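# Finish hanging a door onto both hinge pins

## Task

Using any number of the three arms (bases in the scene frame, metres, heading in degrees counter-clockwise from +x: arm1 at x=-0.42 y=+0.63 z=+0.81 heading -84; arm2 at x=+0.18 y=+0.61 z=+0.72 heading -94; arm3 at x=+0.57 y=-0.33 z=+0.78 heading +177), complete the hanging of the door that is currently supported by only one hinge pin: both hinge pins must be fully seated and every block must be well away from the door. Then release everything and move the arms away; the result must hold up with no robot supporting it.

## Robot and tools

Robots. Three identical i2rt Big YAM arms named arm1, arm2 and arm3. Each has six revolute joints, a two-finger gripper and a wrist camera that, with joints 1 and 6 at 0 and the hand level and forward, sits on top of the hand looking toward the fingertips. The hand reaches roughly 1.0 m from the joint1 axis. Bases are fixed at the positions and headings given in the task. A hard press between two arms ends the run as a failure, and a hard collision may too. Nothing in the state reports arm-to-arm contact. An object touching an arm does not count as a robot contact.

Frames. One shared scene frame: origin on the floor, +z up. "hand" is the point midway between the fingertips; its z axis runs along the fingers and the fingers close along its y axis. Hand poses are computed from each base's true pose, which is never printed.

execute_actions. Argument "actions": a list holding exactly one action, or empty (empty just returns state and images). An action is an object keyed by "arm1", "arm2", "arm3"; each value is {"joints": {...}} naming any of joint1_rad, joint2_rad, joint3_rad, joint4_rad, joint5_rad, joint6_rad (radians) and gripper_m (metres). These are absolute targets, not offsets. Ranges and signs: joint1_rad -2.879..2.879 (spins the arm about its base, positive counter-clockwise from above, 0 = the base's heading); joint2_rad 0..3.141 (shoulder, 0 = upper arm roughly level pointing back, increasing lifts it up then forward); joint3_rad 0..3.019 (elbow, 0 = folded, increasing opens); joint4_rad -1.692..1.57 (hand pitch, positive tips fingers up); joint5_rad -1.57..1.57 (sideways hand swing, positive toward the arm's right); joint6_rad -2.094..2.094 (hand roll, positive clockwise viewed from behind the hand); gripper_m 0..0.093 (fingertip gap; each pad squeezes with about 50 to 62 N max). Done tolerances: ±0.045, ±0.14, ±0.09, ±0.055, ±0.03, ±0.035 rad and ±0.003 m. All motions in an action start together but finish independently; joints move at different speeds so the hand path can bulge. An action lasts at most 15 s. Any unknown key or out-of-range number rejects the whole call and nothing moves. Joints or arms left out may keep pushing toward earlier targets. Optional "cameras": list from arm1_cam_wrist, arm2_cam_wrist, arm3_cam_wrist, "all"; omitted/null/["all"] gives every camera, [] gives none. The "pictures" line lists image order.

wait: {"seconds": 0 to 10}. Commands nothing new; returns the same as an empty action.

zoom_image: {"camera": one wrist camera name, "region": [x0, y0, x1, y1]} in pixels of that camera's latest full image, top-left origin, at most 504x504. Cameras are fisheye, 504x504, focal length about 415 px, centre near (252, 250).

read_manual: optional "section", only "licences"; returns licence text, moves nothing.

finished_scene: {"scene": integer number of the scene being closed}. Irreversible; the result says if the task succeeded. Call only once the door stays correct with the arms released and away.

Result lines. joint_positions gives current readings. joint_status tells how each commanded motion of the last accepted action ended: "off_target" (stopped short, may still be pushing), "contact_stop" or "time_out" (joint holds where it rested; after time_out a joint may keep a target no further than 0.375, 0.375, 0.113, 0.225, 0.075, 0.3 rad for joints 1 to 6 from its position and keep pushing, moving on its own if freed), "not_followed" (a built-in check refused the arm targets, shown with a "joint command not followed" line and usually a "cause:"; the gripper part still runs, and the refused targets may be retried on later actions), "limit_stop_at_motor_heat" (after a heat stop; resend the target). on_its_own lists what was not commanded this call; "held at" is the held target, not the position. To relieve a push, command a joint to its reported position. Tiny target changes may not move a joint. MOTOR HOT appears from 85 °C; at 100 °C an OVER-TEMPERATURE FAULT drops the arm until it cools. A reported stop cancels any later execute_actions, wait and finished_scene in the same reply.

Cautions. The arm does not halt on contact and can push very hard, heating motors; avoid sustained pushing and long loaded holds. The self/inter-arm check may react too late and ignores fingers, gripper housings and wrist cameras, so keep arms apart yourself. Do not drop, slam or knock things, and never push anything out of the work area, which fails the task. Occasionally something briefly nudges a loose object. The world keeps running while you compose a reply; the robots hold their last command meanwhile.

Each tool is called after ">>>" as name([rows], argument=value, ...), one row to a line, values as JSON.

## Session

>>> execute_actions(actions=[])

Scene clock: 0.00 s.
arm1.joint_positions: joint1_rad=+0.231 joint2_rad=+0.328 joint3_rad=+1.525 joint4_rad=-1.389 joint5_rad=+0.070 joint6_rad=+0.080 gripper_m=+0.095
arm1.joint_status: not commanded
arm1.hand: x=-0.4127 y=+0.5638 z=+1.4341 quat_wxyz=(-0.517, -0.489, -0.597, +0.370) (m; scene frame)
arm2.joint_positions: joint1_rad=+0.122 joint2_rad=+0.485 joint3_rad=+1.590 joint4_rad=-1.483 joint5_rad=-0.045 joint6_rad=+0.561 gripper_m=+0.095
arm2.joint_status: not commanded
arm2.hand: x=+0.1904 y=+0.5031 z=+1.3429 quat_wxyz=(-0.512, -0.704, -0.427, +0.246) (m; scene frame)
arm3.joint_positions: joint1_rad=+0.304 joint2_rad=+0.465 joint3_rad=+1.669 joint4_rad=-1.396 joint5_rad=+0.074 joint6_rad=+0.214 gripper_m=+0.094
arm3.joint_status: not commanded
arm3.hand: x=+0.4749 y=-0.3408 z=+1.4541 quat_wxyz=(+0.113, +0.773, -0.010, -0.624) (m; scene frame)
pictures: arm1_cam_wrist, arm2_cam_wrist, arm3_cam_wrist
Images, in order (width x height): arm1_cam_wrist 504x504, arm2_cam_wrist 504x504, arm3_cam_wrist 504x504.

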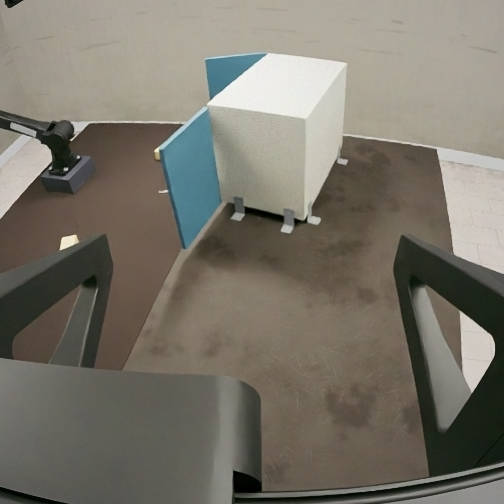

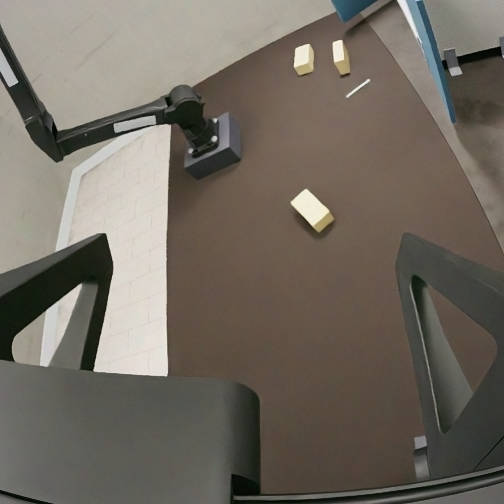

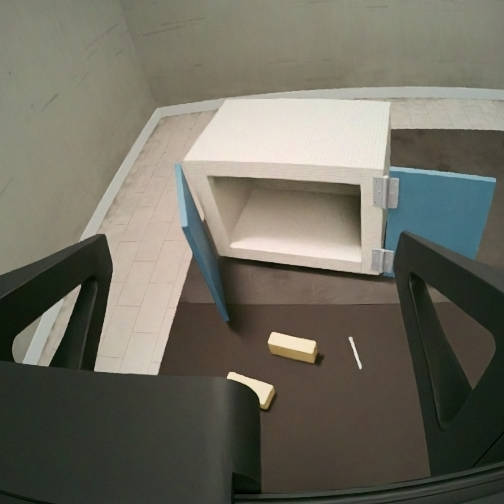

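>>> zoom_image(camera="arm3_cam_wrist", region=[150, 130, 504, 400])

>>> zoom_image(camera="arm2_cam_wrist", region=[280, 0, 504, 140])

Region (150, 130, 504, 400) of arm3_cam_wrist's 504x504 image, scaled by 1.424, with more detail than that image has; it fills the top 384 rows of this view, and the rest is white.

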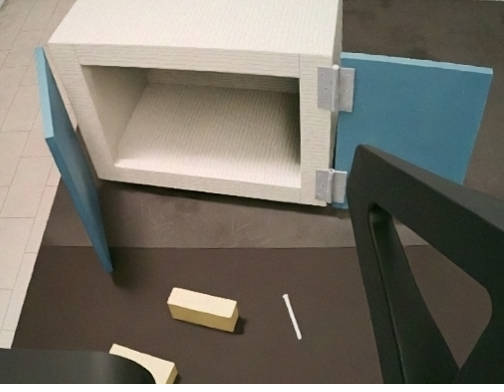

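Region (280, 0, 504, 140) of arm2_cam_wrist's 504x504 image, scaled by 2.250, with more detail than that image has; it fills the top 315 rows of this view, and the rest is white.

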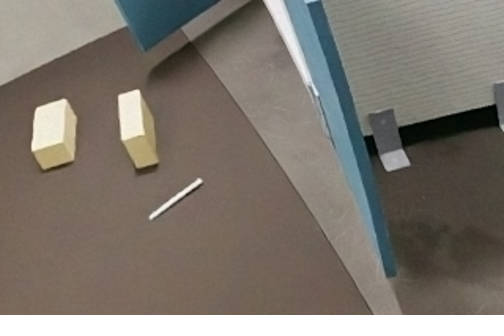

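>>> execute_actions([
  {"arm2":{"joints":{"joint1_rad":0.1,"joint2_rad":1.0,"joint3_rad":1.1,"joint4_rad":-0.24,"joint5_rad":0.4,"joint6_rad":0}},"arm3":{"joints":{"joint1_rad":0.0,"joint2_rad":0.9,"joint3_rad":1.3,"joint4_rad":-0.6,"joint5_rad":-0.2,"joint6_rad":0}}},
], cameras=["arm2_cam_wrist","arm3_cam_wrist"])

Scene clock: 13.40 s.
arm1.joint_positions: joint1_rad=+0.231 joint2_rad=+0.328 joint3_rad=+1.525 joint4_rad=-1.389 joint5_rad=+0.070 joint6_rad=+0.080 gripper_m=+0.095
arm1.joint_status: not commanded
arm1.hand: x=-0.4127 y=+0.5638 z=+1.4341 quat_wxyz=(-0.517, -0.489, -0.597, +0.370) (m; scene frame)
arm2.joint_positions: joint1_rad=+0.111 joint2_rad=+0.988 joint3_rad=+1.067 joint4_rad=-0.265 joint5_rad=+0.399 joint6_rad=+0.011 gripper_m=+0.095
arm2.joint_status: all done
arm2.hand: x=+0.1292 y=+0.1371 z=+1.2010 quat_wxyz=(-0.353, -0.614, -0.449, +0.544) (m; scene frame)
arm3.joint_positions: joint1_rad=+0.002 joint2_rad=+0.888 joint3_rad=+1.262 joint4_rad=-0.618 joint5_rad=-0.197 joint6_rad=+0.008 gripper_m=+0.094
arm3.joint_status: all done
arm3.hand: x=+0.1396 y=-0.3389 z=+1.3296 quat_wxyz=(+0.059, +0.788, +0.037, -0.612) (m; scene frame)
pictures: arm2_cam_wrist, arm3_cam_wrist
Images, in order (width x height): arm2_cam_wrist 504x504, arm3_cam_wrist 504x504.

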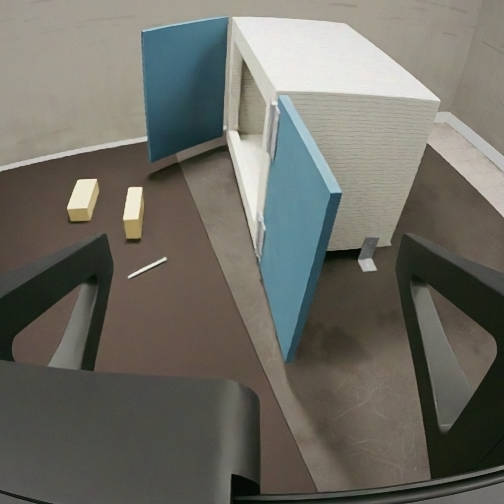

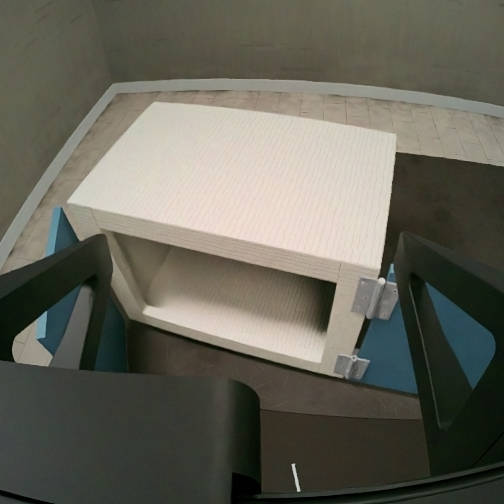

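>>> zoom_image(camera="arm3_cam_wrist", region=[310, 255, 430, 395])

>>> zoom_image(camera="arm2_cam_wrist", region=[200, 80, 380, 280])

Region (310, 255, 430, 395) of arm3_cam_wrist's 504x504 image, scaled by 3.600, with more detail than that image has; it fills the left 432 columns of this view, and the rest is white.

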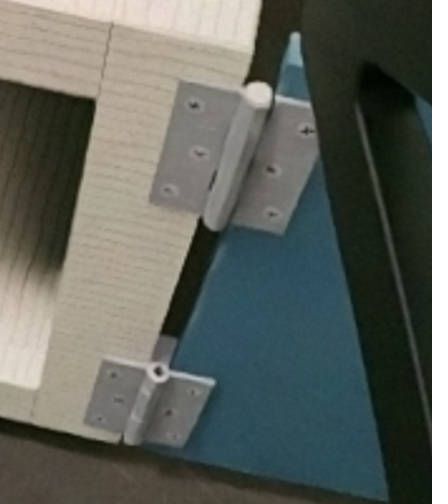

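Region (200, 80, 380, 280) of arm2_cam_wrist's 504x504 image, scaled by 2.520, with more detail than that image has; it fills the left 454 columns of this view, and the rest is white.

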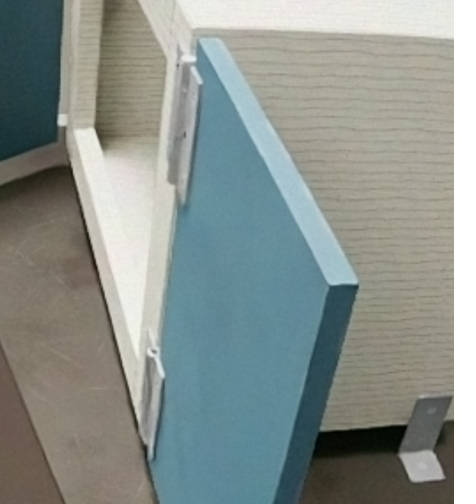

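>>> execute_actions([
  {"arm3":{"joints":{"joint1_rad":0.0,"joint2_rad":1.59,"joint3_rad":1.59,"joint4_rad":-1.55,"joint5_rad":0,"joint6_rad":0}}},
], cameras=["arm2_cam_wrist","arm3_cam_wrist"])

Scene clock: 25.83 s.
arm1.joint_positions: joint1_rad=+0.231 joint2_rad=+0.328 joint3_rad=+1.525 joint4_rad=-1.389 joint5_rad=+0.070 joint6_rad=+0.080 gripper_m=+0.095
arm1.joint_status: not commanded
arm1.hand: x=-0.4127 y=+0.5638 z=+1.4341 quat_wxyz=(-0.517, -0.489, -0.597, +0.370) (m; scene frame)
arm2.joint_positions: joint1_rad=+0.111 joint2_rad=+0.988 joint3_rad=+1.067 joint4_rad=-0.265 joint5_rad=+0.399 joint6_rad=+0.011 gripper_m=+0.095
arm2.joint_status: not commanded
arm2.hand: x=+0.1292 y=+0.1371 z=+1.2010 quat_wxyz=(-0.353, -0.614, -0.449, +0.545) (m; scene frame)
arm3.joint_positions: joint1_rad=+0.002 joint2_rad=+1.605 joint3_rad=+1.558 joint4_rad=-1.538 joint5_rad=-0.003 joint6_rad=+0.008 gripper_m=+0.094
arm3.joint_status: all done
arm3.hand: x=+0.0889 y=-0.3004 z=+1.0248 quat_wxyz=(-0.002, +0.999, -0.033, +0.009) (m; scene frame)
pictures: arm2_cam_wrist, arm3_cam_wrist
Images, in order (width x height): arm2_cam_wrist 504x504, arm3_cam_wrist 504x504.

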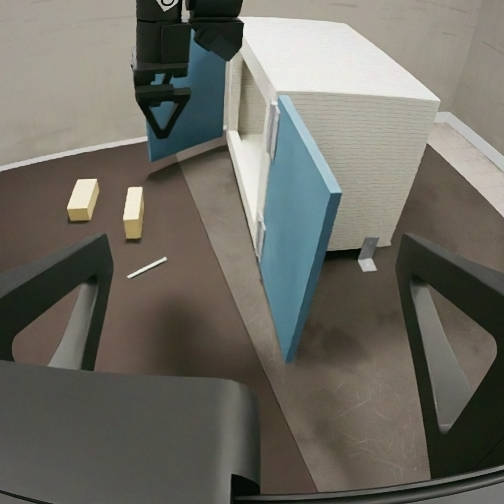

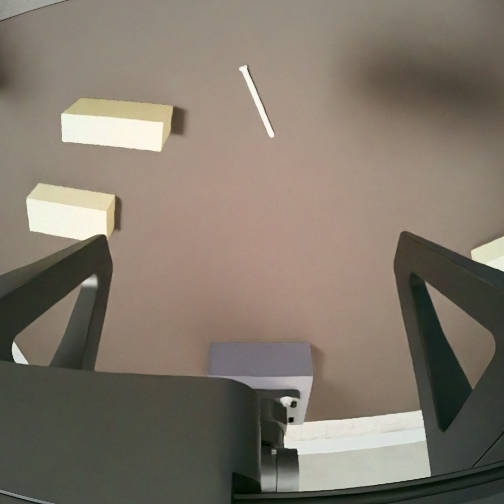

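>>> execute_actions([
  {"arm3":{"joints":{"joint2_rad":1.72,"joint3_rad":1.135,"joint4_rad":-0.94,"joint6_rad":-0.38,"gripper_m":0.05}}},
], cameras=["arm2_cam_wrist","arm3_cam_wrist"])

Scene clock: 33.50 s.
arm1.joint_positions: joint1_rad=+0.231 joint2_rad=+0.328 joint3_rad=+1.525 joint4_rad=-1.389 joint5_rad=+0.070 joint6_rad=+0.080 gripper_m=+0.095
arm1.joint_status: not commanded
arm1.hand: x=-0.4127 y=+0.5638 z=+1.4341 quat_wxyz=(-0.517, -0.489, -0.597, +0.370) (m; scene frame)
arm2.joint_positions: joint1_rad=+0.111 joint2_rad=+0.988 joint3_rad=+1.067 joint4_rad=-0.265 joint5_rad=+0.399 joint6_rad=+0.011 gripper_m=+0.095
arm2.joint_status: not commanded
arm2.hand: x=+0.1292 y=+0.1371 z=+1.2010 quat_wxyz=(-0.353, -0.614, -0.449, +0.545) (m; scene frame)
arm3.joint_positions: joint1_rad=+0.002 joint2_rad=+1.733 joint3_rad=+1.121 joint4_rad=-0.954 joint5_rad=-0.003 joint6_rad=-0.371 gripper_m=+0.050
arm3.joint_status: all done
arm3.hand: x=+0.1067 y=-0.2996 z=+0.8102 quat_wxyz=(-0.003, +0.988, +0.156, +0.000) (m; scene frame)
pictures: arm2_cam_wrist, arm3_cam_wrist
Images, in order (width x height): arm2_cam_wrist 504x504, arm3_cam_wrist 504x504.

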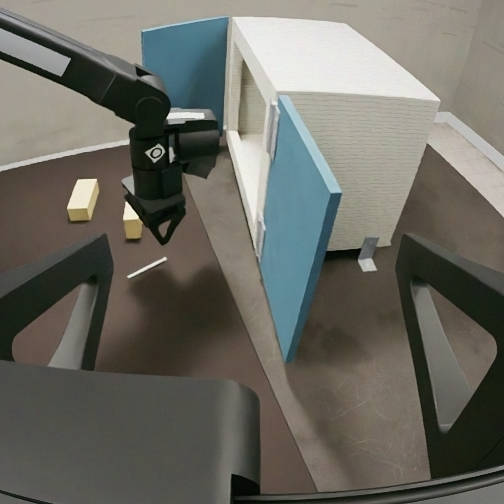

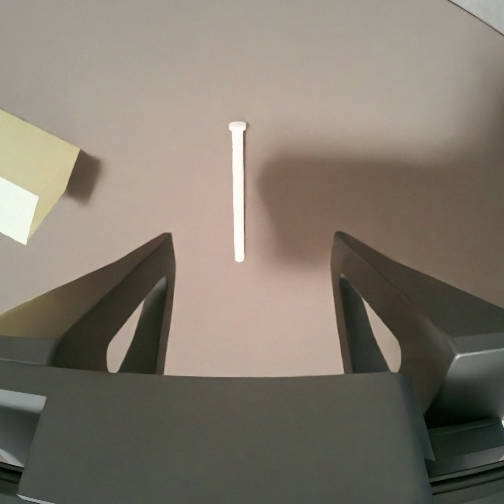

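>>> execute_actions([
  {"arm3":{"joints":{"joint1_rad":0.012,"joint2_rad":1.79,"joint3_rad":1.03,"joint4_rad":-0.765,"gripper_m":0.04}}},
], cameras=["arm2_cam_wrist","arm3_cam_wrist"])

Scene clock: 38.47 s.
arm1.joint_positions: joint1_rad=+0.231 joint2_rad=+0.328 joint3_rad=+1.525 joint4_rad=-1.389 joint5_rad=+0.070 joint6_rad=+0.080 gripper_m=+0.095
arm1.joint_status: not commanded
arm1.hand: x=-0.4127 y=+0.5638 z=+1.4341 quat_wxyz=(-0.517, -0.489, -0.597, +0.370) (m; scene frame)
arm2.joint_positions: joint1_rad=+0.111 joint2_rad=+0.988 joint3_rad=+1.067 joint4_rad=-0.265 joint5_rad=+0.399 joint6_rad=+0.011 gripper_m=+0.095
arm2.joint_status: not commanded
arm2.hand: x=+0.1292 y=+0.1371 z=+1.2010 quat_wxyz=(-0.353, -0.614, -0.449, +0.545) (m; scene frame)
arm3.joint_positions: joint1_rad=+0.005 joint2_rad=+1.779 joint3_rad=+1.019 joint4_rad=-0.779 joint5_rad=-0.003 joint6_rad=-0.372 gripper_m=+0.040
arm3.joint_status: all done
arm3.hand: x=+0.1194 y=-0.3013 z=+0.7602 quat_wxyz=(-0.005, +0.987, +0.158, -0.013) (m; scene frame)
pictures: arm2_cam_wrist, arm3_cam_wrist
Images, in order (width x height): arm2_cam_wrist 504x504, arm3_cam_wrist 504x504.

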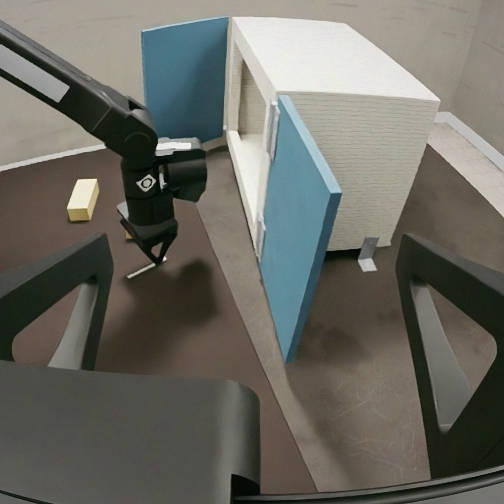

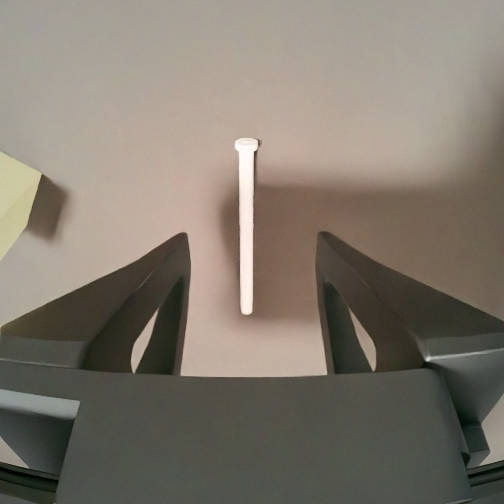

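>>> execute_actions([
  {"arm3":{"joints":{"joint2_rad":1.84,"joint4_rad":-0.735}}},
], cameras=["arm2_cam_wrist","arm3_cam_wrist"])

Scene clock: 41.23 s.
arm1.joint_positions: joint1_rad=+0.231 joint2_rad=+0.328 joint3_rad=+1.525 joint4_rad=-1.389 joint5_rad=+0.070 joint6_rad=+0.080 gripper_m=+0.095
arm1.joint_status: not commanded
arm1.hand: x=-0.4127 y=+0.5638 z=+1.4341 quat_wxyz=(-0.517, -0.489, -0.597, +0.370) (m; scene frame)
arm2.joint_positions: joint1_rad=+0.111 joint2_rad=+0.988 joint3_rad=+1.067 joint4_rad=-0.265 joint5_rad=+0.399 joint6_rad=+0.011 gripper_m=+0.095
arm2.joint_status: not commanded
arm2.hand: x=+0.1292 y=+0.1371 z=+1.2010 quat_wxyz=(-0.353, -0.614, -0.449, +0.545) (m; scene frame)
arm3.joint_positions: joint1_rad=+0.005 joint2_rad=+1.821 joint3_rad=+1.019 joint4_rad=-0.749 joint5_rad=-0.003 joint6_rad=-0.372 gripper_m=+0.040
arm3.joint_status: all done
arm3.hand: x=+0.1187 y=-0.3011 z=+0.7425 quat_wxyz=(-0.004, +0.987, +0.158, -0.008) (m; scene frame)
pictures: arm2_cam_wrist, arm3_cam_wrist
Images, in order (width x height): arm2_cam_wrist 504x504, arm3_cam_wrist 504x504.

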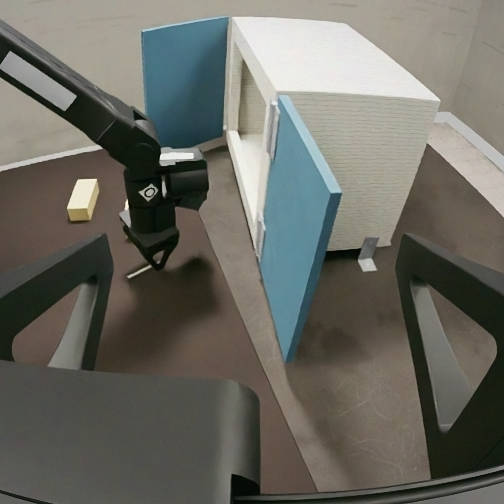

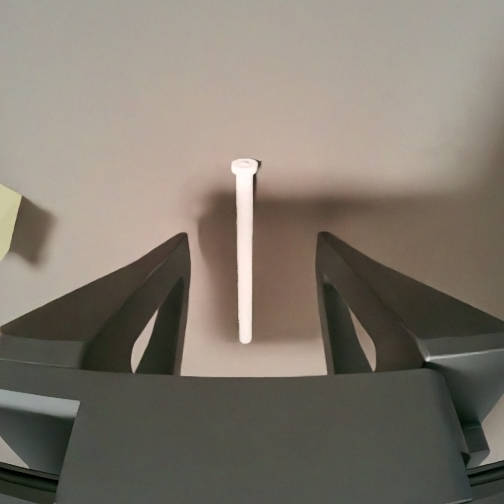

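>>> execute_actions([
  {"arm3":{"joints":{"joint2_rad":1.87}}},
], cameras=["arm3_cam_wrist"])

Scene clock: 43.23 s.
arm1.joint_positions: joint1_rad=+0.231 joint2_rad=+0.328 joint3_rad=+1.525 joint4_rad=-1.389 joint5_rad=+0.070 joint6_rad=+0.080 gripper_m=+0.095
arm1.joint_status: not commanded
arm1.hand: x=-0.4127 y=+0.5638 z=+1.4341 quat_wxyz=(-0.517, -0.489, -0.597, +0.370) (m; scene frame)
arm2.joint_positions: joint1_rad=+0.111 joint2_rad=+0.988 joint3_rad=+1.067 joint4_rad=-0.265 joint5_rad=+0.399 joint6_rad=+0.011 gripper_m=+0.095
arm2.joint_status: not commanded
arm2.hand: x=+0.1292 y=+0.1371 z=+1.2010 quat_wxyz=(-0.353, -0.614, -0.449, +0.545) (m; scene frame)
arm3.joint_positions: joint1_rad=+0.005 joint2_rad=+1.847 joint3_rad=+1.019 joint4_rad=-0.748 joint5_rad=-0.003 joint6_rad=-0.372 gripper_m=+0.040
arm3.joint_status: all done
arm3.hand: x=+0.1232 y=-0.3013 z=+0.7314 quat_wxyz=(-0.001, +0.987, +0.158, +0.005) (m; scene frame)
pictures: arm3_cam_wrist
Images, in order (width x height): arm3_cam_wrist 504x504.

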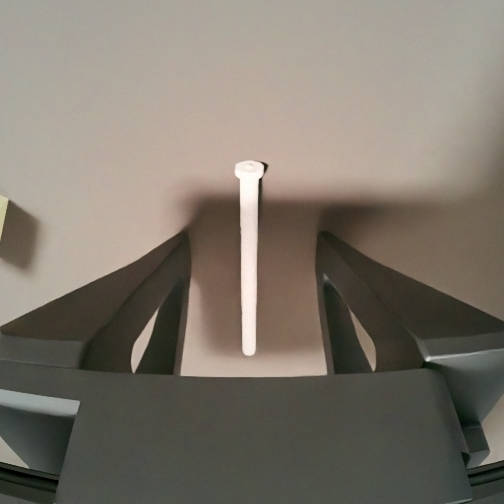

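One more small descent, then close.

>>> execute_actions([
  {"arm3":{"joints":{"joint2_rad":1.885}}},
], cameras=[])

>>> execute_actions([
  {"arm3":{"joints":{"gripper_m":0.0}}},
], cameras=["arm3_cam_wrist"])

Scene clock: 47.13 s.
arm1.joint_positions: joint1_rad=+0.231 joint2_rad=+0.328 joint3_rad=+1.525 joint4_rad=-1.389 joint5_rad=+0.070 joint6_rad=+0.080 gripper_m=+0.095
arm1.joint_status: not commanded
arm1.hand: x=-0.4127 y=+0.5638 z=+1.4341 quat_wxyz=(-0.517, -0.489, -0.597, +0.370) (m; scene frame)
arm2.joint_positions: joint1_rad=+0.111 joint2_rad=+0.988 joint3_rad=+1.067 joint4_rad=-0.265 joint5_rad=+0.399 joint6_rad=+0.011 gripper_m=+0.095
arm2.joint_status: not commanded
arm2.hand: x=+0.1292 y=+0.1371 z=+1.2010 quat_wxyz=(-0.353, -0.614, -0.449, +0.545) (m; scene frame)
arm3.joint_positions: joint1_rad=+0.005 joint2_rad=+1.849 joint3_rad=+1.019 joint4_rad=-0.748 joint5_rad=-0.003 joint6_rad=-0.372 gripper_m=+0.040
arm3.joint_status: all done
arm3.hand: x=+0.1235 y=-0.3012 z=+0.7304 quat_wxyz=(-0.002, +0.987, +0.158, +0.006) (m; scene frame)
pictures: none
No camera images: the call's "cameras" was empty. Leave "cameras" out to get every camera's image.

Scene clock: 47.70 s.
arm1.joint_positions: joint1_rad=+0.231 joint2_rad=+0.328 joint3_rad=+1.525 joint4_rad=-1.389 joint5_rad=+0.070 joint6_rad=+0.080 gripper_m=+0.095
arm1.joint_status: not commanded
arm1.hand: x=-0.4127 y=+0.5638 z=+1.4341 quat_wxyz=(-0.517, -0.489, -0.597, +0.370) (m; scene frame)
arm2.joint_positions: joint1_rad=+0.111 joint2_rad=+0.988 joint3_rad=+1.067 joint4_rad=-0.265 joint5_rad=+0.399 joint6_rad=+0.011 gripper_m=+0.095
arm2.joint_status: not commanded
arm2.hand: x=+0.1292 y=+0.1371 z=+1.2010 quat_wxyz=(-0.353, -0.614, -0.449, +0.545) (m; scene frame)
arm3.joint_positions: joint1_rad=+0.005 joint2_rad=+1.850 joint3_rad=+1.019 joint4_rad=-0.748 joint5_rad=-0.001 joint6_rad=-0.372 gripper_m=+0.002
arm3.joint_status: all done
arm3.hand: x=+0.1236 y=-0.3010 z=+0.7303 quat_wxyz=(-0.002, +0.987, +0.158, +0.006) (m; scene frame)
pictures: arm3_cam_wrist
Images, in order (width x height): arm3_cam_wrist 504x504.

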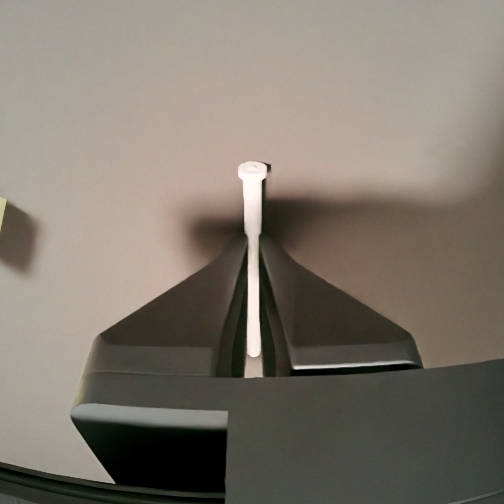

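>>> execute_actions([
  {"arm3":{"joints":{"joint2_rad":1.5}}},
], cameras=[])

>>> execute_actions([
  {"arm3":{"joints":{"joint1_rad":-0.13,"joint2_rad":1.53,"joint3_rad":0.47,"joint4_rad":1.1,"joint6_rad":0.0}}},
], cameras=["arm2_cam_wrist","arm3_cam_wrist"])

Scene clock: 55.00 s.
arm1.joint_positions: joint1_rad=+0.231 joint2_rad=+0.328 joint3_rad=+1.525 joint4_rad=-1.389 joint5_rad=+0.070 joint6_rad=+0.080 gripper_m=+0.095
arm1.joint_status: not commanded
arm1.hand: x=-0.4127 y=+0.5638 z=+1.4341 quat_wxyz=(-0.517, -0.489, -0.597, +0.370) (m; scene frame)
arm2.joint_positions: joint1_rad=+0.111 joint2_rad=+0.988 joint3_rad=+1.067 joint4_rad=-0.265 joint5_rad=+0.399 joint6_rad=+0.011 gripper_m=+0.095
arm2.joint_status: not commanded
arm2.hand: x=+0.1292 y=+0.1371 z=+1.2010 quat_wxyz=(-0.353, -0.614, -0.449, +0.545) (m; scene frame)
arm3.joint_positions: joint1_rad=+0.005 joint2_rad=+1.478 joint3_rad=+1.015 joint4_rad=-0.746 joint5_rad=-0.001 joint6_rad=-0.372 gripper_m=+0.002
arm3.joint_status: all done
arm3.hand: x=+0.0872 y=-0.3003 z=+0.8950 quat_wxyz=(-0.041, +0.972, +0.156, -0.173) (m; scene frame)
pictures: none
No camera images: the call's "cameras" was empty. Leave "cameras" out to get every camera's image.

Scene clock: 56.93 s.
arm1.joint_positions: joint1_rad=+0.231 joint2_rad=+0.328 joint3_rad=+1.525 joint4_rad=-1.389 joint5_rad=+0.070 joint6_rad=+0.080 gripper_m=+0.095
arm1.joint_status: not commanded
arm1.hand: x=-0.4127 y=+0.5638 z=+1.4341 quat_wxyz=(-0.517, -0.489, -0.597, +0.370) (m; scene frame)
arm2.joint_positions: joint1_rad=+0.111 joint2_rad=+0.988 joint3_rad=+1.067 joint4_rad=-0.265 joint5_rad=+0.399 joint6_rad=+0.011 gripper_m=+0.095
arm2.joint_status: not commanded
arm2.hand: x=+0.1292 y=+0.1371 z=+1.2010 quat_wxyz=(-0.353, -0.614, -0.449, +0.545) (m; scene frame)
arm3.joint_positions: joint1_rad=-0.135 joint2_rad=+1.523 joint3_rad=+0.459 joint4_rad=+1.076 joint5_rad=+0.000 joint6_rad=-0.009 gripper_m=+0.002
arm3.joint_status: all done
arm3.hand: x=+0.0760 y=-0.2294 z=+0.9633 quat_wxyz=(-0.075, +0.701, -0.063, -0.706) (m; scene frame)
pictures: arm2_cam_wrist, arm3_cam_wrist
Images, in order (width x height): arm2_cam_wrist 504x504, arm3_cam_wrist 504x504.

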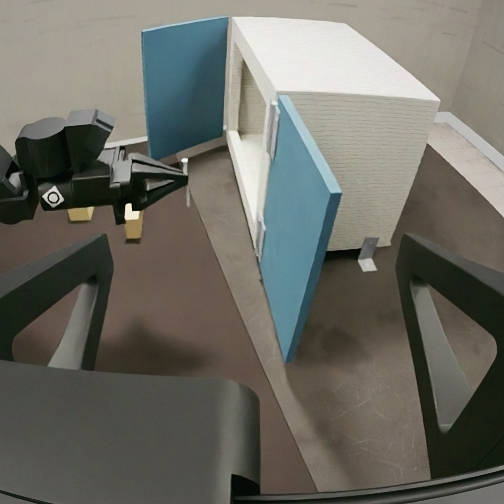

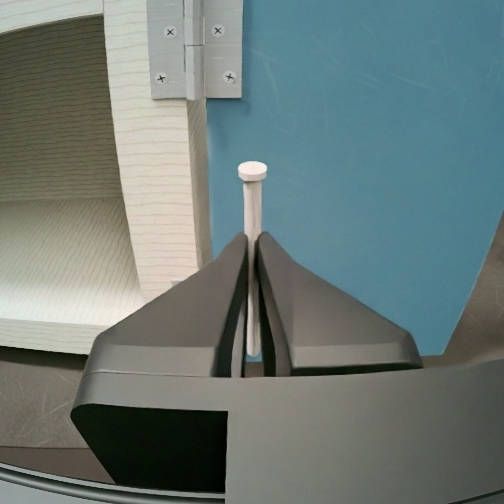

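>>> execute_actions([
  {"arm2":{"joints":{"joint1_rad":0.27,"joint2_rad":1.68,"joint3_rad":1.3,"joint4_rad":0.44,"joint5_rad":1.05,"gripper_m":0.09}},"arm1":{"joints":{"joint1_rad":0.725,"joint2_rad":1.6,"joint3_rad":1.47,"joint4_rad":0.2,"joint5_rad":1.11,"joint6_rad":0}}},
], cameras=[])

>>> execute_actions([
  {"arm1":{"joints":{"joint2_rad":2.1,"joint4_rad":0.7}},"arm3":{"joints":{"joint1_rad":-0.085}}},
])

Scene clock: 73.30 s.
arm1.joint_positions: joint1_rad=+0.716 joint2_rad=+1.613 joint3_rad=+1.446 joint4_rad=+0.181 joint5_rad=+1.106 joint6_rad=+0.007 gripper_m=+0.095
arm1.joint_status: all done
arm1.hand: x=-0.0646 y=+0.0852 z=+1.2525 quat_wxyz=(-0.430, -0.568, -0.418, +0.564) (m; scene frame)
arm2.joint_positions: joint1_rad=+0.275 joint2_rad=+1.668 joint3_rad=+1.282 joint4_rad=+0.419 joint5_rad=+1.048 joint6_rad=+0.009 gripper_m=+0.090
arm2.joint_status: all done
arm2.hand: x=+0.1603 y=-0.0396 z=+1.0950 quat_wxyz=(-0.271, -0.658, -0.232, +0.663) (m; scene frame)
arm3.joint_positions: joint1_rad=-0.135 joint2_rad=+1.523 joint3_rad=+0.459 joint4_rad=+1.076 joint5_rad=+0.000 joint6_rad=-0.009 gripper_m=+0.002
arm3.joint_status: not commanded
arm3.hand: x=+0.0760 y=-0.2294 z=+0.9633 quat_wxyz=(-0.075, +0.701, -0.063, -0.706) (m; scene frame)
pictures: none
No camera images: the call's "cameras" was empty. Leave "cameras" out to get every camera's image.

Scene clock: 74.73 s.
arm1.joint_positions: joint1_rad=+0.716 joint2_rad=+2.126 joint3_rad=+1.442 joint4_rad=+0.684 joint5_rad=+1.107 joint6_rad=+0.007 gripper_m=+0.095
arm1.joint_status: all done
arm1.hand: x=+0.0025 y=+0.0220 z=+0.9829 quat_wxyz=(-0.425, -0.567, -0.422, +0.565) (m; scene frame)
arm2.joint_positions: joint1_rad=+0.275 joint2_rad=+1.668 joint3_rad=+1.282 joint4_rad=+0.419 joint5_rad=+1.048 joint6_rad=+0.009 gripper_m=+0.090
arm2.joint_status: not commanded
arm2.hand: x=+0.1603 y=-0.0396 z=+1.0950 quat_wxyz=(-0.271, -0.658, -0.232, +0.663) (m; scene frame)
arm3.joint_positions: joint1_rad=-0.085 joint2_rad=+1.523 joint3_rad=+0.459 joint4_rad=+1.076 joint5_rad=+0.000 joint6_rad=-0.008 gripper_m=+0.002
arm3.joint_status: all done
arm3.hand: x=+0.0716 y=-0.2544 z=+0.9631 quat_wxyz=(-0.057, +0.703, -0.045, -0.708) (m; scene frame)
pictures: arm1_cam_wrist, arm2_cam_wrist, arm3_cam_wrist
Images, in order (width x height): arm1_cam_wrist 504x504, arm2_cam_wrist 504x504, arm3_cam_wrist 504x504.

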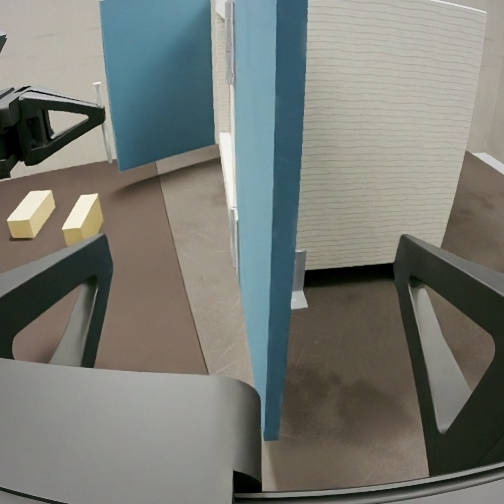

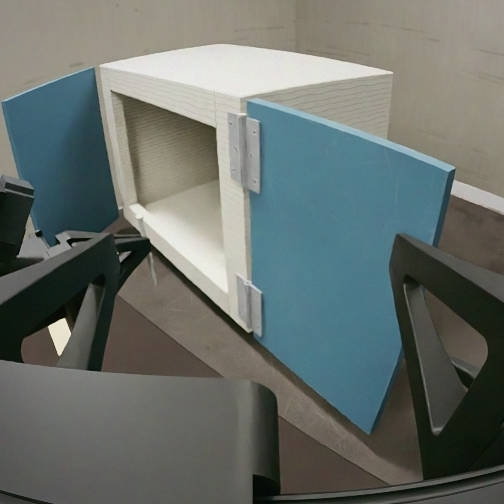

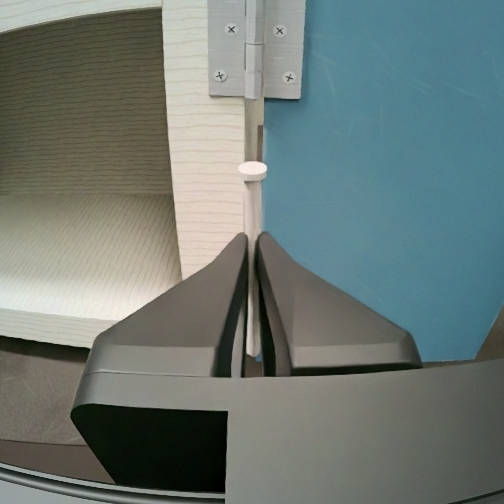

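>>> execute_actions([
  {"arm1":{"joints":{"joint1_rad":0.58,"joint2_rad":2.15,"joint3_rad":1.525,"joint4_rad":0.68,"joint5_rad":0.88}}},
], cameras=["arm1_cam_wrist","arm2_cam_wrist"])

>>> zoom_image(camera="arm2_cam_wrist", region=[200, 250, 300, 350])

Scene clock: 80.50 s.
arm1.joint_positions: joint1_rad=+0.568 joint2_rad=+2.134 joint3_rad=+1.479 joint4_rad=+0.684 joint5_rad=+0.884 joint6_rad=+0.007 gripper_m=+0.095
arm1.joint_status: all done
arm1.hand: x=-0.0499 y=-0.0534 z=+0.9946 quat_wxyz=(-0.456, -0.551, -0.433, +0.549) (m; scene frame)
arm2.joint_positions: joint1_rad=+0.275 joint2_rad=+1.668 joint3_rad=+1.282 joint4_rad=+0.419 joint5_rad=+1.048 joint6_rad=+0.009 gripper_m=+0.090
arm2.joint_status: not commanded
arm2.hand: x=+0.1603 y=-0.0396 z=+1.0950 quat_wxyz=(-0.271, -0.658, -0.232, +0.663) (m; scene frame)
arm3.joint_positions: joint1_rad=-0.085 joint2_rad=+1.523 joint3_rad=+0.459 joint4_rad=+1.076 joint5_rad=+0.000 joint6_rad=-0.008 gripper_m=+0.002
arm3.joint_status: not commanded
arm3.hand: x=+0.0716 y=-0.2544 z=+0.9631 quat_wxyz=(-0.057, +0.703, -0.045, -0.708) (m; scene frame)
pictures: arm1_cam_wrist, arm2_cam_wrist
Images, in order (width x height): arm1_cam_wrist 504x504, arm2_cam_wrist 504x504.

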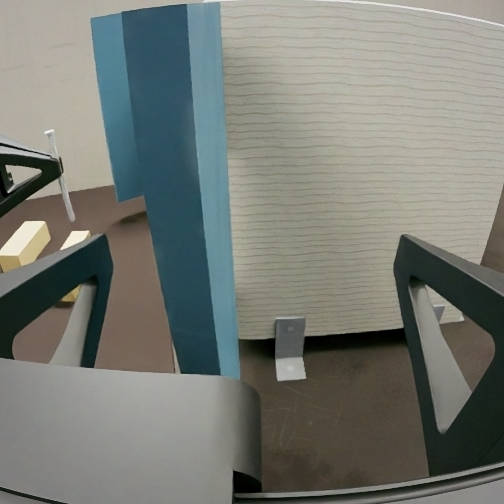

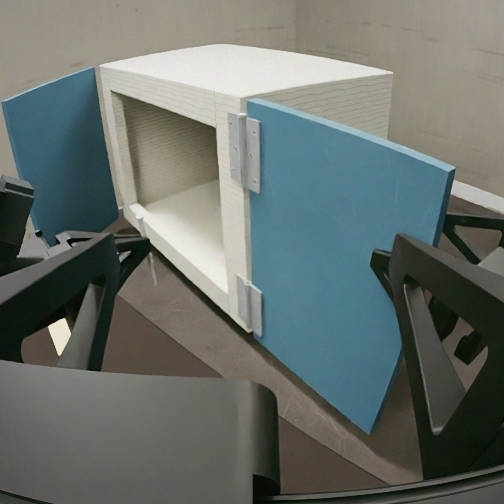

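Region (200, 250, 300, 350) of arm2_cam_wrist's 504x504 image, scaled by 5.040, with more detail than that image has.

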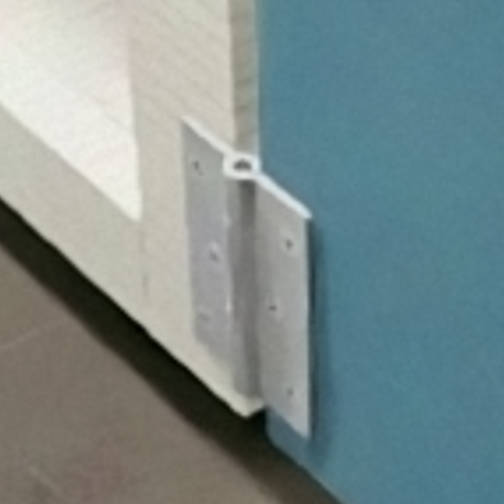

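>>> execute_actions([
  {"arm1":{"joints":{"joint1_rad":0.6,"joint4_rad":0.65}},"arm3":{"joints":{"joint2_rad":1.77,"joint3_rad":0.73,"joint4_rad":1.09}}},
])

Scene clock: 84.47 s.
arm1.joint_positions: joint1_rad=+0.590 joint2_rad=+2.135 joint3_rad=+1.479 joint4_rad=+0.656 joint5_rad=+0.884 joint6_rad=+0.007 gripper_m=+0.095
arm1.joint_status: all done
arm1.hand: x=-0.0348 y=-0.0451 z=+0.9890 quat_wxyz=(-0.452, -0.546, -0.449, +0.544) (m; scene frame)
arm2.joint_positions: joint1_rad=+0.275 joint2_rad=+1.668 joint3_rad=+1.282 joint4_rad=+0.419 joint5_rad=+1.048 joint6_rad=+0.009 gripper_m=+0.090
arm2.joint_status: not commanded
arm2.hand: x=+0.1603 y=-0.0396 z=+1.0950 quat_wxyz=(-0.271, -0.658, -0.232, +0.663) (m; scene frame)
arm3.joint_positions: joint1_rad=-0.085 joint2_rad=+1.760 joint3_rad=+0.701 joint4_rad=+1.076 joint5_rad=+0.000 joint6_rad=-0.008 gripper_m=+0.002
arm3.joint_status: all done
arm3.hand: x=-0.0171 y=-0.2412 z=+0.9426 quat_wxyz=(-0.058, +0.701, -0.045, -0.710) (m; scene frame)
pictures: arm1_cam_wrist, arm2_cam_wrist, arm3_cam_wrist
Images, in order (width x height): arm1_cam_wrist 504x504, arm2_cam_wrist 504x504, arm3_cam_wrist 504x504.

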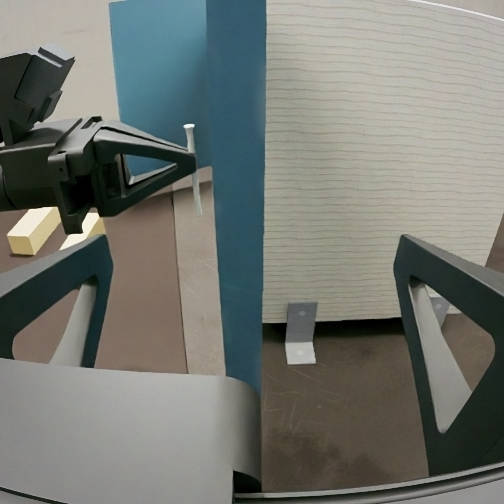

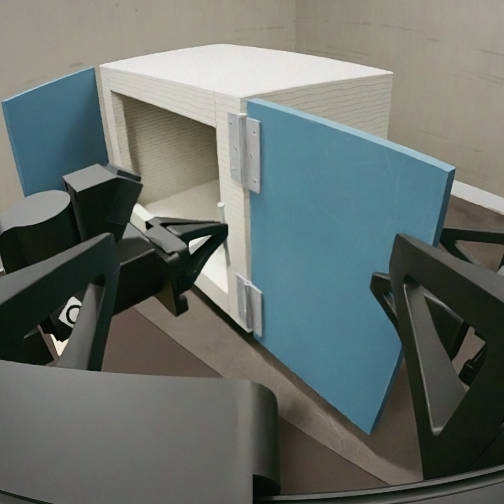

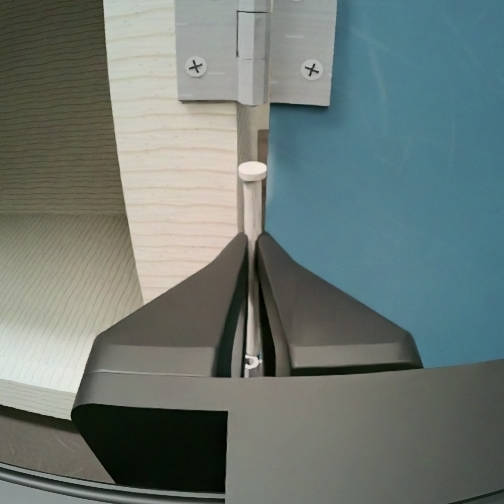

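>>> execute_actions([
  {"arm3":{"joints":{"joint2_rad":1.85,"joint4_rad":1.14}}},
], cameras=[])

>>> execute_actions([
  {"arm3":{"joints":{"joint2_rad":1.885,"joint3_rad":0.795,"joint4_rad":1.12}}},
], cameras=["arm3_cam_wrist","arm2_cam_wrist"])

>>> zoom_image(camera="arm2_cam_wrist", region=[170, 170, 330, 350])

Scene clock: 89.03 s.
arm1.joint_positions: joint1_rad=+0.590 joint2_rad=+2.135 joint3_rad=+1.479 joint4_rad=+0.656 joint5_rad=+0.884 joint6_rad=+0.007 gripper_m=+0.095
arm1.joint_status: not commanded
arm1.hand: x=-0.0348 y=-0.0451 z=+0.9890 quat_wxyz=(-0.452, -0.546, -0.449, +0.544) (m; scene frame)
arm2.joint_positions: joint1_rad=+0.275 joint2_rad=+1.668 joint3_rad=+1.282 joint4_rad=+0.419 joint5_rad=+1.048 joint6_rad=+0.009 gripper_m=+0.090
arm2.joint_status: not commanded
arm2.hand: x=+0.1603 y=-0.0396 z=+1.0950 quat_wxyz=(-0.271, -0.658, -0.232, +0.663) (m; scene frame)
arm3.joint_positions: joint1_rad=-0.085 joint2_rad=+1.839 joint3_rad=+0.702 joint4_rad=+1.118 joint5_rad=+0.000 joint6_rad=-0.008 gripper_m=+0.002
arm3.joint_status: all done
arm3.hand: x=-0.0185 y=-0.2407 z=+0.9085 quat_wxyz=(-0.057, +0.713, -0.046, -0.697) (m; scene frame)
pictures: none
No camera images: the call's "cameras" was empty. Leave "cameras" out to get every camera's image.

Scene clock: 89.77 s.
arm1.joint_positions: joint1_rad=+0.590 joint2_rad=+2.135 joint3_rad=+1.479 joint4_rad=+0.656 joint5_rad=+0.884 joint6_rad=+0.007 gripper_m=+0.095
arm1.joint_status: not commanded
arm1.hand: x=-0.0348 y=-0.0451 z=+0.9890 quat_wxyz=(-0.452, -0.546, -0.449, +0.544) (m; scene frame)
arm2.joint_positions: joint1_rad=+0.275 joint2_rad=+1.668 joint3_rad=+1.282 joint4_rad=+0.419 joint5_rad=+1.048 joint6_rad=+0.009 gripper_m=+0.090
arm2.joint_status: not commanded
arm2.hand: x=+0.1603 y=-0.0396 z=+1.0950 quat_wxyz=(-0.271, -0.658, -0.232, +0.663) (m; scene frame)
arm3.joint_positions: joint1_rad=-0.085 joint2_rad=+1.862 joint3_rad=+0.769 joint4_rad=+1.118 joint5_rad=+0.000 joint6_rad=-0.008 gripper_m=+0.002
arm3.joint_status: all done
arm3.hand: x=-0.0412 y=-0.2375 z=+0.9223 quat_wxyz=(-0.058, +0.698, -0.045, -0.712) (m; scene frame)
pictures: arm2_cam_wrist, arm3_cam_wrist
Images, in order (width x height): arm2_cam_wrist 504x504, arm3_cam_wrist 504x504.

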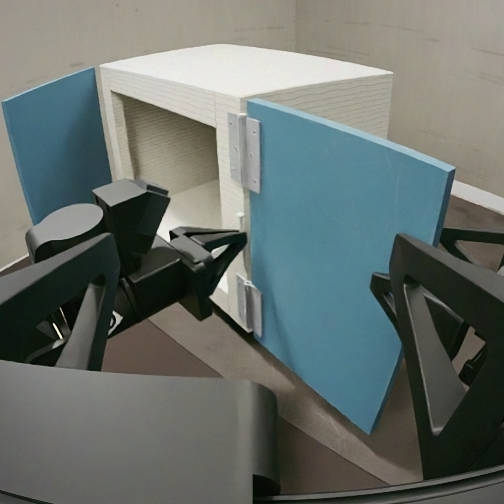

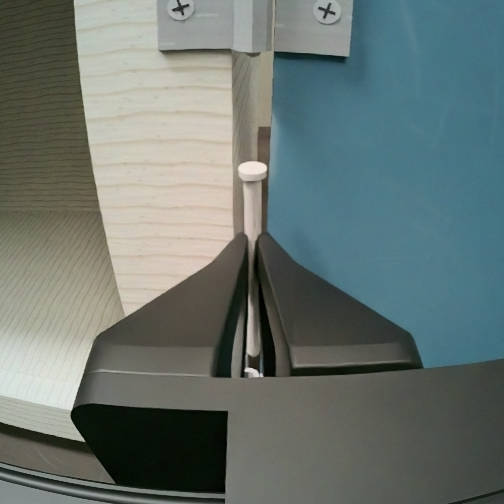

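Region (170, 170, 330, 350) of arm2_cam_wrist's 504x504 image, scaled by 2.800, with more detail than that image has.

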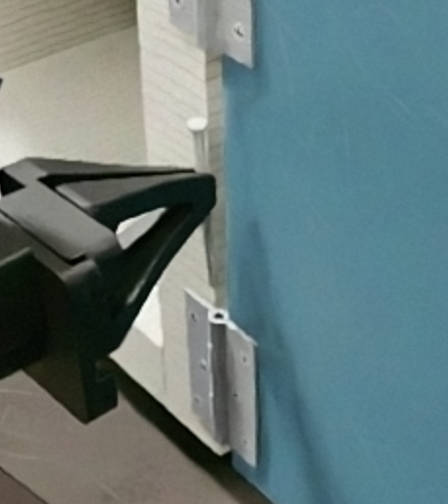

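>>> execute_actions([
  {"arm3":{"joints":{"joint3_rad":0.81,"joint4_rad":1.055}}},
], cameras=["arm3_cam_wrist","arm2_cam_wrist"])

>>> zoom_image(camera="arm2_cam_wrist", region=[170, 170, 330, 350])

>>> zoom_image(camera="arm3_cam_wrist", region=[200, 280, 310, 390])

Scene clock: 93.23 s.
arm1.joint_positions: joint1_rad=+0.590 joint2_rad=+2.135 joint3_rad=+1.479 joint4_rad=+0.656 joint5_rad=+0.884 joint6_rad=+0.007 gripper_m=+0.095
arm1.joint_status: not commanded
arm1.hand: x=-0.0348 y=-0.0451 z=+0.9890 quat_wxyz=(-0.452, -0.546, -0.449, +0.544) (m; scene frame)
arm2.joint_positions: joint1_rad=+0.275 joint2_rad=+1.668 joint3_rad=+1.282 joint4_rad=+0.419 joint5_rad=+1.048 joint6_rad=+0.009 gripper_m=+0.090
arm2.joint_status: not commanded
arm2.hand: x=+0.1603 y=-0.0396 z=+1.0950 quat_wxyz=(-0.271, -0.658, -0.232, +0.663) (m; scene frame)
arm3.joint_positions: joint1_rad=-0.085 joint2_rad=+1.862 joint3_rad=+0.777 joint4_rad=+1.068 joint5_rad=+0.000 joint6_rad=-0.008 gripper_m=+0.002
arm3.joint_status: all done
arm3.hand: x=-0.0439 y=-0.2370 z=+0.9133 quat_wxyz=(-0.057, +0.713, -0.046, -0.697) (m; scene frame)
pictures: arm2_cam_wrist, arm3_cam_wrist
Images, in order (width x height): arm2_cam_wrist 504x504, arm3_cam_wrist 504x504.

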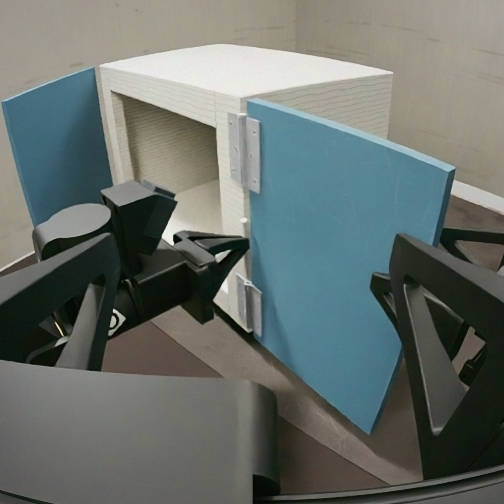

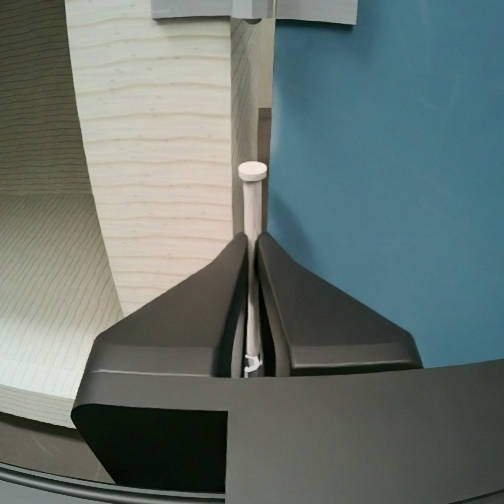

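Region (170, 170, 330, 350) of arm2_cam_wrist's 504x504 image, scaled by 2.800, with more detail than that image has.

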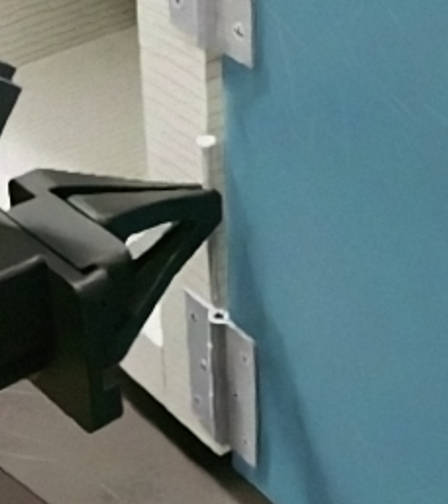

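Region (200, 280, 310, 390) of arm3_cam_wrist's 504x504 image, scaled by 4.582, with more detail than that image has.

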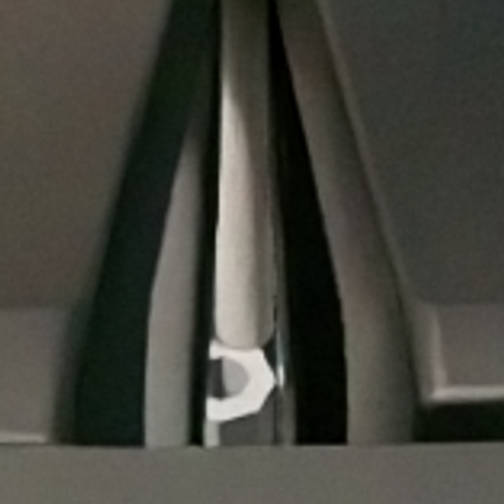

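>>> execute_actions([
  {"arm3":{"joints":{"joint3_rad":0.818,"joint5_rad":-0.007,"joint6_rad":0.025}}},
], cameras=["arm3_cam_wrist","arm2_cam_wrist"])

>>> zoom_image(camera="arm2_cam_wrist", region=[200, 200, 300, 310])

>>> zoom_image(camera="arm3_cam_wrist", region=[200, 280, 310, 390])

Scene clock: 98.63 s.
arm1.joint_positions: joint1_rad=+0.590 joint2_rad=+2.135 joint3_rad=+1.479 joint4_rad=+0.656 joint5_rad=+0.884 joint6_rad=+0.007 gripper_m=+0.095
arm1.joint_status: not commanded
arm1.hand: x=-0.0348 y=-0.0451 z=+0.9890 quat_wxyz=(-0.452, -0.546, -0.449, +0.544) (m; scene frame)
arm2.joint_positions: joint1_rad=+0.275 joint2_rad=+1.668 joint3_rad=+1.282 joint4_rad=+0.419 joint5_rad=+1.048 joint6_rad=+0.009 gripper_m=+0.090
arm2.joint_status: not commanded
arm2.hand: x=+0.1603 y=-0.0396 z=+1.0950 quat_wxyz=(-0.271, -0.658, -0.232, +0.663) (m; scene frame)
arm3.joint_positions: joint1_rad=-0.085 joint2_rad=+1.862 joint3_rad=+0.783 joint4_rad=+1.068 joint5_rad=-0.004 joint6_rad=+0.016 gripper_m=+0.002
arm3.joint_status: all done
arm3.hand: x=-0.0461 y=-0.2373 z=+0.9159 quat_wxyz=(-0.047, +0.710, -0.053, -0.700) (m; scene frame)
pictures: arm2_cam_wrist, arm3_cam_wrist
Images, in order (width x height): arm2_cam_wrist 504x504, arm3_cam_wrist 504x504.

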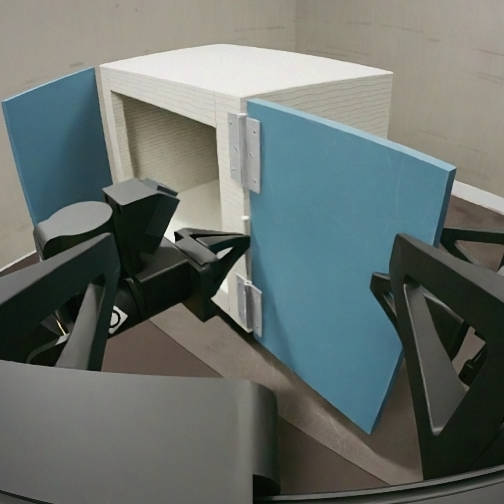

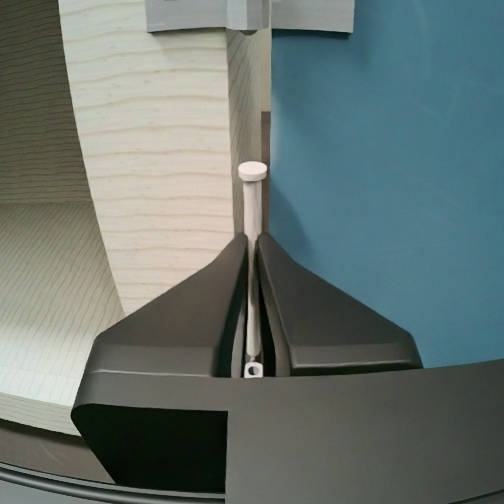

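Region (200, 200, 300, 310) of arm2_cam_wrist's 504x504 image, scaled by 4.582, with more detail than that image has; it fills the left 458 columns of this view, and the rest is white.

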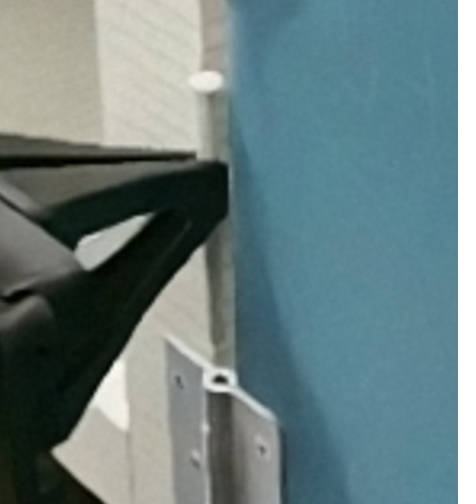

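Region (200, 280, 310, 390) of arm3_cam_wrist's 504x504 image, scaled by 4.582, with more detail than that image has.

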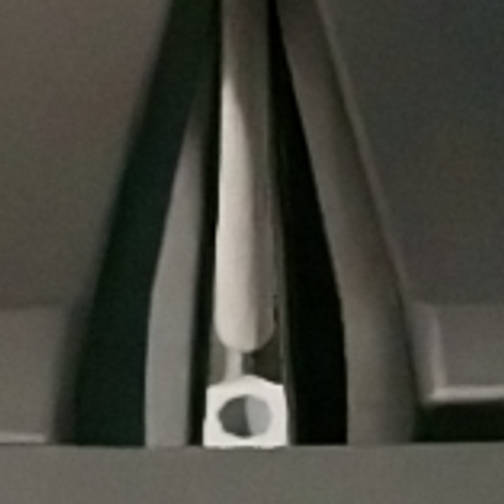

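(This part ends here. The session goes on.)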